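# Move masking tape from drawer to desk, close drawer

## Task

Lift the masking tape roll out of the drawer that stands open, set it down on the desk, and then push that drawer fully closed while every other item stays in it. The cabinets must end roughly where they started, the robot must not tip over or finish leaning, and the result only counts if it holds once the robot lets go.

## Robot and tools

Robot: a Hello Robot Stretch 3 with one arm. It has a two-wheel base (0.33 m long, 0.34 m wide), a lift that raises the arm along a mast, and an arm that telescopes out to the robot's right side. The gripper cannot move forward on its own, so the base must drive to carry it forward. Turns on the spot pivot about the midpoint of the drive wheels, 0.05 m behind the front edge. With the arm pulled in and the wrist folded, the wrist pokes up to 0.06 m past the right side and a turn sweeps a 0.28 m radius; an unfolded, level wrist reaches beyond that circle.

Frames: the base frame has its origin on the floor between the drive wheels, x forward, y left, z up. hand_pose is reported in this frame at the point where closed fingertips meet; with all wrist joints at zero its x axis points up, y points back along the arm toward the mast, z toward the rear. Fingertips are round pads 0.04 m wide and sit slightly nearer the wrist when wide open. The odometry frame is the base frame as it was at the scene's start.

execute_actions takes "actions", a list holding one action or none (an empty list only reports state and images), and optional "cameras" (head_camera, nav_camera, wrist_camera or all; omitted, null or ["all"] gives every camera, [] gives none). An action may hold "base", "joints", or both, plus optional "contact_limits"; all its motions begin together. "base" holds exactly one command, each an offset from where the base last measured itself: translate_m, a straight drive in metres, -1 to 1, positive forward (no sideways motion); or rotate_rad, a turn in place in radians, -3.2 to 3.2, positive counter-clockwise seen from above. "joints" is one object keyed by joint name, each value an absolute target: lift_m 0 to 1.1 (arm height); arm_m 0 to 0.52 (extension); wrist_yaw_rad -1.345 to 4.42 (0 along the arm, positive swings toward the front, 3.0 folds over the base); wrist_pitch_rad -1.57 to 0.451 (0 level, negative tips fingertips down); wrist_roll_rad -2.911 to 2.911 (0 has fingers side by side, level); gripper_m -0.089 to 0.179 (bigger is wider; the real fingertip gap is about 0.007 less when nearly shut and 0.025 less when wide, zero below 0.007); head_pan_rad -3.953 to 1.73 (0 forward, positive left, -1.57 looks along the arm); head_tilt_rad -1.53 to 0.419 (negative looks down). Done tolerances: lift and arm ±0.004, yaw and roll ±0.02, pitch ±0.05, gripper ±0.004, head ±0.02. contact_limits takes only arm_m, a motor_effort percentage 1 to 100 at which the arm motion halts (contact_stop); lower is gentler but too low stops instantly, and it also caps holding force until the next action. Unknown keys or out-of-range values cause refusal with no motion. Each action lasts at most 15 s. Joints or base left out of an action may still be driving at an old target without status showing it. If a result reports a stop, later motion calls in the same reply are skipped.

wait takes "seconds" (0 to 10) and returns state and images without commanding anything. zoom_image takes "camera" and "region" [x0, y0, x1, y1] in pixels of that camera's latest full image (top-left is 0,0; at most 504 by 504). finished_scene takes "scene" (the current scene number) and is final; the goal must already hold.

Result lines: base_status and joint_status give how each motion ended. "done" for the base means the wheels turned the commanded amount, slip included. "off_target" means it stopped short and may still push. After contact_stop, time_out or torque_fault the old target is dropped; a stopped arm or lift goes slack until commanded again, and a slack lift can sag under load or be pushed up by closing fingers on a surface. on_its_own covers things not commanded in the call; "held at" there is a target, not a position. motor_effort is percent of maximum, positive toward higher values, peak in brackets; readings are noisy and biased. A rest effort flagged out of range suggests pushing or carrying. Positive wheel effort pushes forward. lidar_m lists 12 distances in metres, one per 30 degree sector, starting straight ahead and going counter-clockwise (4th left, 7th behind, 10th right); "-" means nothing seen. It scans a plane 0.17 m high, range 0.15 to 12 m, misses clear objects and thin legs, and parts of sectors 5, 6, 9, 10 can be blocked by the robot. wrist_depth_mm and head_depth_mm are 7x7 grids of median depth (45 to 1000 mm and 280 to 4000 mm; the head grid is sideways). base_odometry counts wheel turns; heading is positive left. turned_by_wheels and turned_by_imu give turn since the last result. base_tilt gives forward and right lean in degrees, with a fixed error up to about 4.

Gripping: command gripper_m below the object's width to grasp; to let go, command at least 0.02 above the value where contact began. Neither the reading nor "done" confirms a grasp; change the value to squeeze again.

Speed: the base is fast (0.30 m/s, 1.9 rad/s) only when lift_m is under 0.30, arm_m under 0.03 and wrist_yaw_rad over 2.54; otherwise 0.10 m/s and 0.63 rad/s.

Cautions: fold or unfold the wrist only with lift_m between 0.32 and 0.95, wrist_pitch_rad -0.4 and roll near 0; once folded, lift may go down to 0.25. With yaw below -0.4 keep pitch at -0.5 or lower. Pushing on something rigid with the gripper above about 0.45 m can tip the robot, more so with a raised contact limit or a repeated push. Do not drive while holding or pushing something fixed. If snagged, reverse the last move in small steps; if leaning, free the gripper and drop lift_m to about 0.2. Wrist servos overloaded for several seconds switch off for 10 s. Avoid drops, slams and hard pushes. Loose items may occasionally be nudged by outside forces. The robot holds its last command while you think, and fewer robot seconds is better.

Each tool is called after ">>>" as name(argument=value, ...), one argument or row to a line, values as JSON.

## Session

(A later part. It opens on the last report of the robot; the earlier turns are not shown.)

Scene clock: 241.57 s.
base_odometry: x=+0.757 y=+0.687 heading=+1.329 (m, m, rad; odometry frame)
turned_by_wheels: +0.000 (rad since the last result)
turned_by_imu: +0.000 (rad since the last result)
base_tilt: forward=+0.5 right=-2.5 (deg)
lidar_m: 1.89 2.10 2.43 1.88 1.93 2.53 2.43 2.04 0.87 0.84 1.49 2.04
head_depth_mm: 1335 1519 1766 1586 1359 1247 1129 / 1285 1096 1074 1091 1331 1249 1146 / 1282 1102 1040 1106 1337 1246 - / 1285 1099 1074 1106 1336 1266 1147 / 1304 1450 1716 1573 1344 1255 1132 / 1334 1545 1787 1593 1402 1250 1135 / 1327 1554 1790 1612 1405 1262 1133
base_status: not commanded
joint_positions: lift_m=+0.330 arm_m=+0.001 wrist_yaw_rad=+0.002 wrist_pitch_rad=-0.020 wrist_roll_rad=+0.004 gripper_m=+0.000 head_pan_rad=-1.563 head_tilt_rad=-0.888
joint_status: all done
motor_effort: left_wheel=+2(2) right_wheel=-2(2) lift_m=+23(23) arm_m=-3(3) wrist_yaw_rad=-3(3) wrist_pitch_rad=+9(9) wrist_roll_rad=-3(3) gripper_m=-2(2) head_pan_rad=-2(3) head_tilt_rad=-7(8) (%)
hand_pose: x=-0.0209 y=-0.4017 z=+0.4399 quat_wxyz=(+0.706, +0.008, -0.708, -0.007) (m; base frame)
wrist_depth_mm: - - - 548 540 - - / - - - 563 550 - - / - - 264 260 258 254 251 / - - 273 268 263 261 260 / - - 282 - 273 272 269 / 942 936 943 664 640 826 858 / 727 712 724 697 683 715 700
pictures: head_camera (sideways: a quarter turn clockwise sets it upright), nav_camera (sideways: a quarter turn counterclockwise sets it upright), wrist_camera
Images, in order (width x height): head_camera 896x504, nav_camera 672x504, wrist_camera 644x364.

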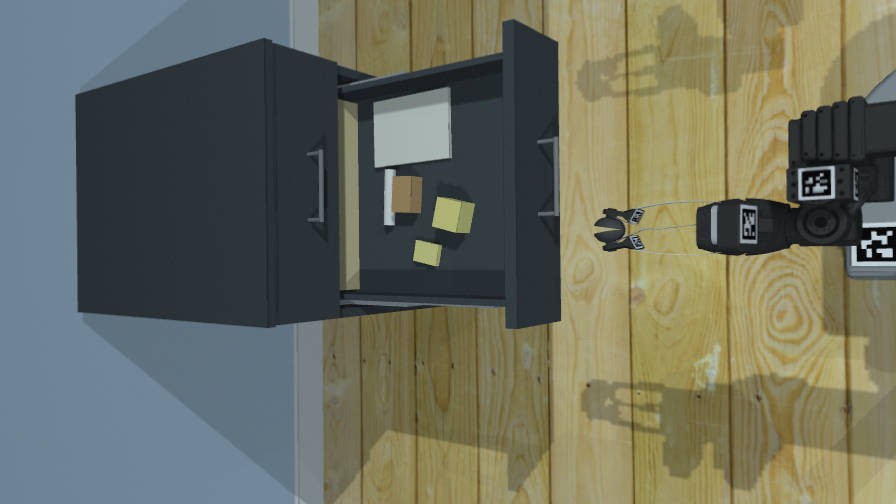

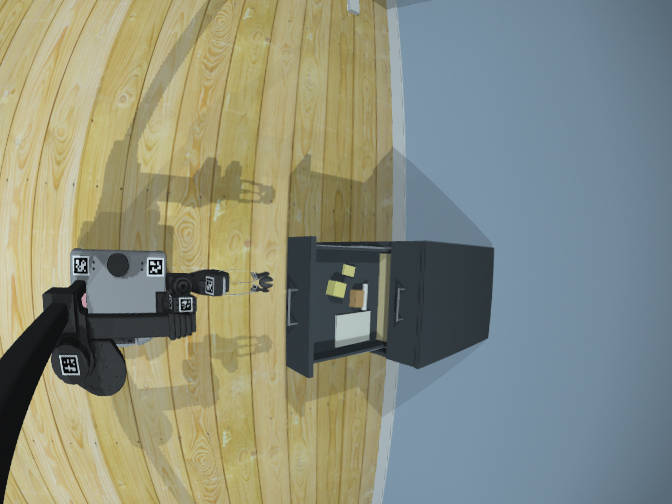

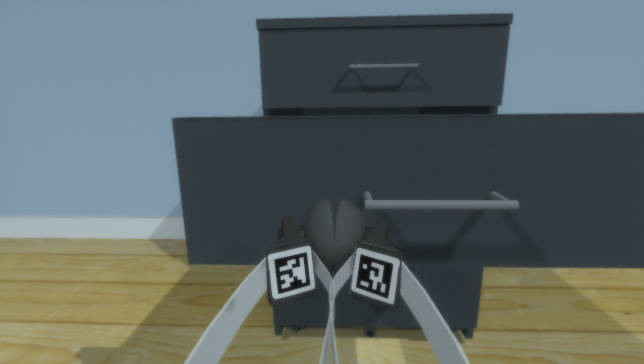

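>>> execute_actions(
  actions=[
    {"base":{"translate_m":0.025}},
  ],
  cameras=[],
)

>>> execute_actions(
  actions=[
    {"joints":{"arm_m":0.3},"contact_limits":{"arm_m":25}},
  ],
)

Scene clock: 245.57 s.
base_odometry: x=+0.763 y=+0.711 heading=+1.329 (m, m, rad; odometry frame)
turned_by_wheels: +0.000 (rad since the last result)
turned_by_imu: -0.001 (rad since the last result)
base_tilt: forward=+0.4 right=-2.4 (deg)
lidar_m: 1.86 2.08 2.30 1.88 1.92 2.55 2.45 2.04 0.87 0.84 1.49 2.04
head_depth_mm: 1339 1469 1744 1575 1347 1250 1125 / 1294 1097 1075 1099 1333 1248 1140 / 1291 1093 1043 1109 1324 1244 - / 1285 1099 1073 1085 1327 1268 1144 / 1320 1519 1766 1606 1386 1252 1127 / 1338 1542 1784 1607 1403 1252 1131 / 1327 1548 1782 1598 1405 1249 1133
base_status: done
joint_positions: lift_m=+0.330 arm_m=+0.001 wrist_yaw_rad=+0.002 wrist_pitch_rad=-0.020 wrist_roll_rad=+0.004 gripper_m=+0.000 head_pan_rad=-1.563 head_tilt_rad=-0.888
joint_status: not commanded
motor_effort: left_wheel=+2(6) right_wheel=-2(3) lift_m=+23(23) arm_m=-3(3) wrist_yaw_rad=-2(3) wrist_pitch_rad=+9(9) wrist_roll_rad=-3(3) gripper_m=-2(2) head_pan_rad=-2(3) head_tilt_rad=-7(8) (%)
hand_pose: x=-0.0210 y=-0.4017 z=+0.4399 quat_wxyz=(+0.706, +0.008, -0.708, -0.007) (m; base frame)
wrist_depth_mm: - - - 550 541 535 - / - - - 553 554 554 - / - - 264 261 256 255 251 / - - 274 268 264 261 258 / - - 285 - 276 272 269 / 946 935 938 656 647 652 867 / 719 726 723 688 687 686 718
pictures: none
No camera images: the call's "cameras" was empty. Leave "cameras" out to get every camera's image.

Scene clock: 249.00 s.
base_odometry: x=+0.763 y=+0.711 heading=+1.329 (m, m, rad; odometry frame)
turned_by_wheels: +0.000 (rad since the last result)
turned_by_imu: -0.001 (rad since the last result)
base_tilt: forward=+0.4 right=-2.4 (deg)
lidar_m: 1.86 2.07 2.31 1.88 1.92 2.54 2.46 2.03 0.87 0.84 1.49 2.04
head_depth_mm: 1337 1479 1717 1558 1387 1249 1125 / 1286 1093 1080 1362 1398 1254 1145 / 1284 1087 1044 1345 - 1249 1143 / 1285 1095 1070 1101 1379 1244 1141 / 1300 1535 1785 1561 1408 1243 1131 / 1332 1549 1755 1590 1394 1250 1128 / 1329 1551 1780 1602 1411 1261 1130
base_status: not commanded
joint_positions: lift_m=+0.330 arm_m=+0.300 wrist_yaw_rad=+0.000 wrist_pitch_rad=-0.017 wrist_roll_rad=+0.004 gripper_m=+0.000 head_pan_rad=-1.564 head_tilt_rad=-0.891
joint_status: all done
motor_effort: left_wheel=+1(3) right_wheel=+0(3) lift_m=+24(23) arm_m=+4(14) wrist_yaw_rad=+0(2) wrist_pitch_rad=+8(10) wrist_roll_rad=-3(3) gripper_m=-2(2) head_pan_rad=-2(3) head_tilt_rad=-6(8) (%)
contact_limits: arm_m 25 (drawing in: default 22, maximum 36; extending or still: default 30, maximum 49)
hand_pose: x=-0.0215 y=-0.7004 z=+0.4406 quat_wxyz=(+0.706, +0.006, -0.708, -0.007) (m; base frame)
wrist_depth_mm: 822 827 276 270 266 262 261 / 857 868 286 279 277 273 270 / 885 872 176 174 172 170 168 / 931 895 180 178 176 174 172 / 950 961 186 - 181 180 176 / 939 895 195 195 189 188 186 / 727 729 341 336 337 195 192
pictures: head_camera (sideways: a quarter turn clockwise sets it upright), nav_camera (sideways: a quarter turn counterclockwise sets it upright), wrist_camera
Images, in order (width x height): head_camera 896x504, nav_camera 672x504, wrist_camera 644x364.

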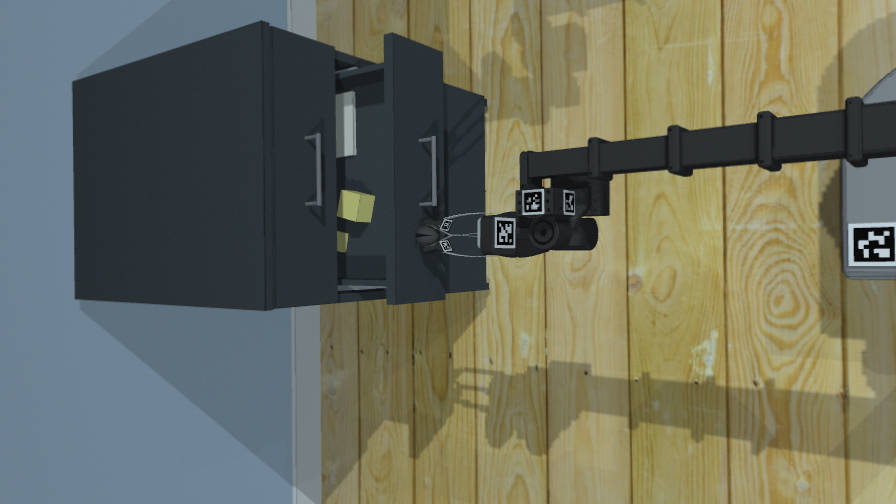

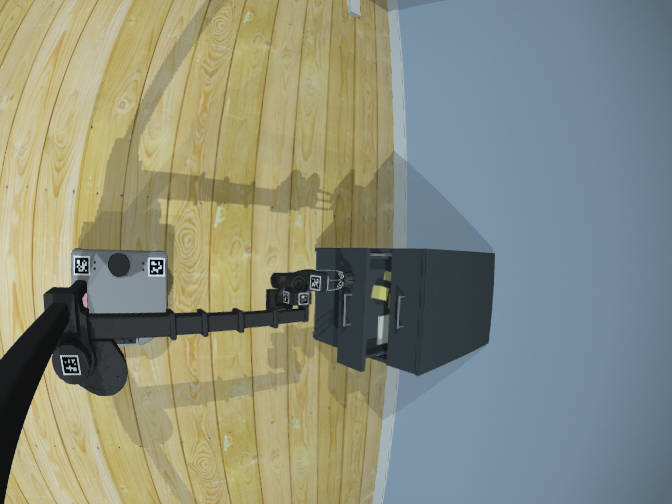

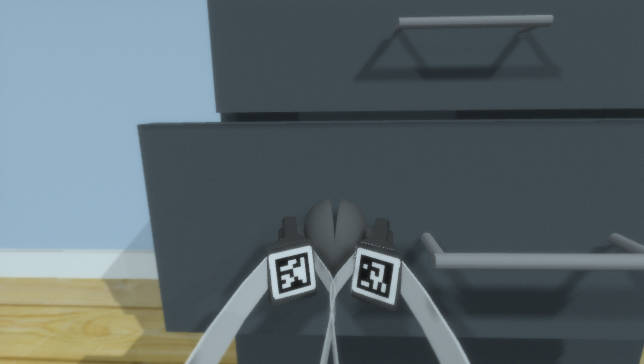

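>>> execute_actions(
  actions=[
    {"joints":{"arm_m":0.42},"contact_limits":{"arm_m":22}},
  ],
)

Scene clock: 252.87 s.
base_odometry: x=+0.763 y=+0.711 heading=+1.329 (m, m, rad; odometry frame)
turned_by_wheels: +0.000 (rad since the last result)
turned_by_imu: -0.001 (rad since the last result)
base_tilt: forward=+0.4 right=-2.5 (deg)
lidar_m: 1.86 2.08 2.32 1.88 1.93 2.54 2.46 2.04 0.88 0.84 1.49 2.04
head_depth_mm: 1338 1456 1733 1601 1401 1245 1121 / 1287 1083 1080 1351 1387 1245 1141 / 1282 1092 1044 1260 1389 1255 1153 / 1284 1095 1077 1377 1396 1245 1138 / 1301 1524 1750 1585 1395 1244 1128 / 1329 1554 1767 1596 1398 1247 1121 / 1331 1567 1781 1594 1407 1246 1135
base_status: not commanded
joint_positions: lift_m=+0.330 arm_m=+0.420 wrist_yaw_rad=-0.001 wrist_pitch_rad=-0.017 wrist_roll_rad=+0.004 gripper_m=+0.000 head_pan_rad=-1.564 head_tilt_rad=-0.891
joint_status: all done
motor_effort: left_wheel=+1(1) right_wheel=+0(0) lift_m=+24(24) arm_m=+4(5) wrist_yaw_rad=+1(1) wrist_pitch_rad=+7(8) wrist_roll_rad=-3(3) gripper_m=-2(2) head_pan_rad=-3(3) head_tilt_rad=-5(6) (%)
contact_limits: arm_m 22 (drawing in: default 22, maximum 36; extending or still: default 30, maximum 49)
hand_pose: x=-0.0216 y=-0.8205 z=+0.4408 quat_wxyz=(+0.706, +0.006, -0.708, -0.006) (m; base frame)
wrist_depth_mm: 711 167 164 162 161 159 158 / 746 173 170 168 166 164 163 / 780 764 177 175 173 171 169 / 807 786 182 180 179 176 175 / 830 808 189 - 183 182 180 / 850 835 198 197 192 191 189 / 718 719 204 202 202 199 198
pictures: head_camera (sideways: a quarter turn clockwise sets it upright), nav_camera (sideways: a quarter turn counterclockwise sets it upright), wrist_camera
Images, in order (width x height): head_camera 896x504, nav_camera 672x504, wrist_camera 644x364.

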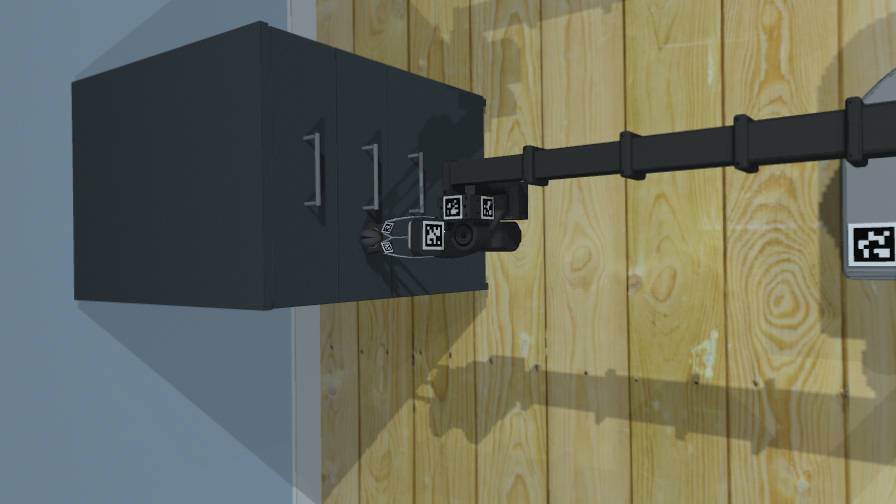

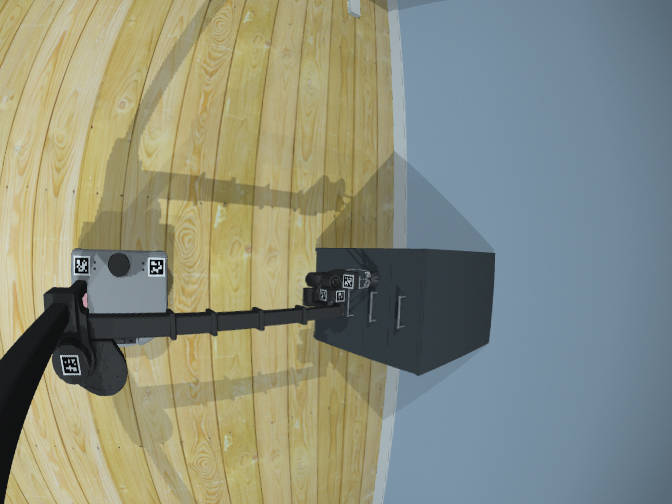

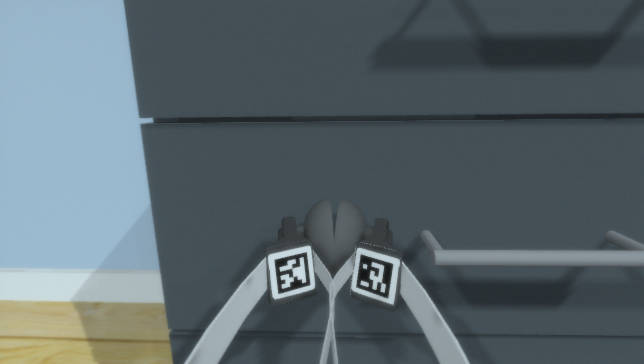

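>>> execute_actions(
  actions=[
    {"joints":{"arm_m":0.45},"contact_limits":{"arm_m":16}},
  ],
  cameras=["wrist_camera"],
)

Scene clock: 255.03 s.
base_odometry: x=+0.763 y=+0.711 heading=+1.329 (m, m, rad; odometry frame)
turned_by_wheels: +0.000 (rad since the last result)
turned_by_imu: -0.001 (rad since the last result)
base_tilt: forward=+0.4 right=-2.4 (deg)
lidar_m: 1.85 2.07 2.31 1.88 1.92 2.54 2.46 2.03 0.88 0.84 1.49 2.05
head_depth_mm: 1342 1458 1736 1586 1393 1243 1132 / 1288 1091 1078 1353 1404 1248 1146 / 1281 1094 1051 1269 1383 1258 1153 / 1284 1088 1079 1352 1404 1247 1145 / 1312 1519 1761 1597 1402 1251 1128 / 1327 1561 1784 1590 1401 1250 1126 / 1328 1552 1774 1588 1392 1248 1131
base_status: not commanded
joint_positions: lift_m=+0.330 arm_m=+0.423 wrist_yaw_rad=-0.001 wrist_pitch_rad=-0.018 wrist_roll_rad=+0.004 gripper_m=+0.000 head_pan_rad=-1.564 head_tilt_rad=-0.891
joint_status: arm_m contact_stop (moved +0.004 of +0.030)
on_its_own: arm_m is slack since a contact_stop, until your next command for it (your +0.450 is given up)
motor_effort: left_wheel=+1(1) right_wheel=+1(0) lift_m=+23(24) arm_m=+0(16) wrist_yaw_rad=+1(1) wrist_pitch_rad=+8(10) wrist_roll_rad=-2(3) gripper_m=-2(3) head_pan_rad=-3(3) head_tilt_rad=-5(6) (%)
contact_limits: arm_m 16 (drawing in: default 22, maximum 36; extending or still: default 30, maximum 49)
hand_pose: x=-0.0217 y=-0.8241 z=+0.4403 quat_wxyz=(+0.706, +0.006, -0.708, -0.007) (m; base frame)
wrist_depth_mm: 715 164 162 160 158 157 155 / 742 171 167 166 164 162 160 / 764 755 174 173 171 168 166 / 812 783 179 177 176 174 172 / 839 814 187 - 181 178 176 / 837 835 195 194 189 188 185 / 725 725 203 201 199 197 194
pictures: wrist_camera
Images, in order (width x height): wrist_camera 644x364.

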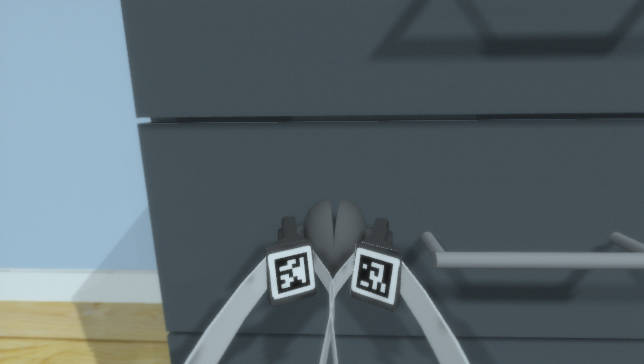

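Closed. Retract and check.

>>> execute_actions(
  actions=[
    {"joints":{"arm_m":0.25}},
  ],
  cameras=["head_camera","wrist_camera"],
)

Scene clock: 258.73 s.
base_odometry: x=+0.763 y=+0.711 heading=+1.329 (m, m, rad; odometry frame)
turned_by_wheels: +0.000 (rad since the last result)
turned_by_imu: -0.001 (rad since the last result)
base_tilt: forward=+0.4 right=-2.4 (deg)
lidar_m: 1.86 2.07 2.30 1.88 1.92 2.54 2.46 2.04 0.88 0.84 1.49 2.04
head_depth_mm: 1335 1458 1731 1593 1397 1248 1126 / 1293 1094 1078 1358 1394 1251 1141 / 1284 1094 1047 1364 1452 1245 1144 / 1283 1088 1077 1349 1378 1240 1149 / 1309 1519 1772 1602 1405 1251 1129 / 1333 1553 1770 1609 1395 1250 1123 / 1333 1557 1764 1594 1402 1248 1133
base_status: not commanded
joint_positions: lift_m=+0.330 arm_m=+0.250 wrist_yaw_rad=-0.001 wrist_pitch_rad=-0.018 wrist_roll_rad=+0.004 gripper_m=+0.000 head_pan_rad=-1.564 head_tilt_rad=-0.891
joint_status: all done
motor_effort: left_wheel=+0(1) right_wheel=+0(1) lift_m=+23(24) arm_m=-4(3) wrist_yaw_rad=+1(1) wrist_pitch_rad=+8(8) wrist_roll_rad=-3(3) gripper_m=-2(2) head_pan_rad=-2(2) head_tilt_rad=-6(5) (%)
hand_pose: x=-0.0217 y=-0.6511 z=+0.4405 quat_wxyz=(+0.706, +0.006, -0.708, -0.007) (m; base frame)
wrist_depth_mm: 891 869 324 317 314 311 310 / 897 906 887 327 325 323 319 / 935 925 900 341 338 335 332 / 976 971 924 351 346 344 345 / - - - - 362 360 358 / 942 934 928 386 374 372 373 / 726 723 662 399 393 385 651
pictures: head_camera (sideways: a quarter turn clockwise sets it upright), wrist_camera
Images, in order (width x height): head_camera 896x504, wrist_camera 644x364.

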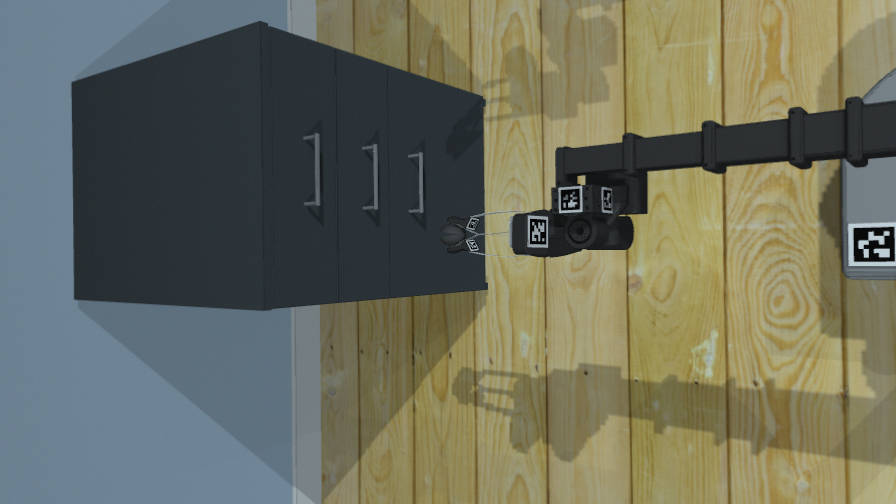

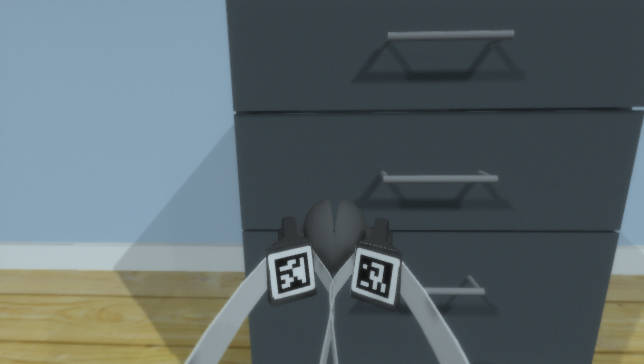

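>>> execute_actions(
  actions=[
    {"joints":{"head_pan_rad":-0.2,"head_tilt_rad":-0.15}},
  ],
  cameras=["head_camera"],
)

Scene clock: 261.43 s.
base_odometry: x=+0.763 y=+0.711 heading=+1.329 (m, m, rad; odometry frame)
turned_by_wheels: +0.000 (rad since the last result)
turned_by_imu: -0.001 (rad since the last result)
base_tilt: forward=+0.5 right=-2.5 (deg)
lidar_m: 1.85 2.07 2.31 1.88 1.92 2.54 2.45 2.04 0.88 0.84 1.49 2.04
head_depth_mm: 2292 2384 2485 2272 2627 2200 1715 / 2252 2330 2404 2332 2598 2262 1742 / 2167 2263 2365 2339 2525 2304 1738 / 2120 2233 2310 2312 2448 2308 1742 / 2108 2153 2259 2080 2395 2342 1757 / 2056 2099 2214 2119 2356 2308 1763 / 2023 2070 2139 2138 2303 2168 1785
base_status: not commanded
joint_positions: lift_m=+0.330 arm_m=+0.250 wrist_yaw_rad=-0.001 wrist_pitch_rad=-0.018 wrist_roll_rad=+0.004 gripper_m=+0.000 head_pan_rad=-0.207 head_tilt_rad=-0.162
joint_status: all done
motor_effort: left_wheel=+0(0) right_wheel=+0(0) lift_m=+24(23) arm_m=-3(3) wrist_yaw_rad=+1(1) wrist_pitch_rad=+8(8) wrist_roll_rad=-3(3) gripper_m=-2(2) head_pan_rad=+4(43) head_tilt_rad=+8(51) (%)
hand_pose: x=-0.0217 y=-0.6511 z=+0.4405 quat_wxyz=(+0.706, +0.006, -0.708, -0.007) (m; base frame)
wrist_depth_mm: 878 863 326 319 313 311 309 / 896 898 879 332 324 323 321 / 938 945 899 340 340 335 330 / 984 956 946 354 344 344 342 / - - - - 363 361 357 / 942 923 929 386 376 372 373 / 724 733 656 399 394 389 655
pictures: head_camera (sideways: a quarter turn clockwise sets it upright)
Images, in order (width x height): head_camera 896x504.

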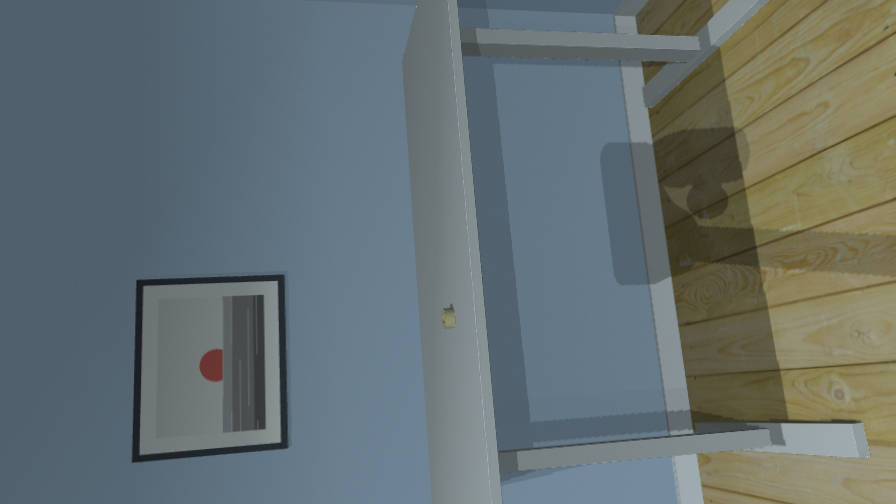

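>>> finished_scene(
  scene=1,
)

The scene is finished: the task was done.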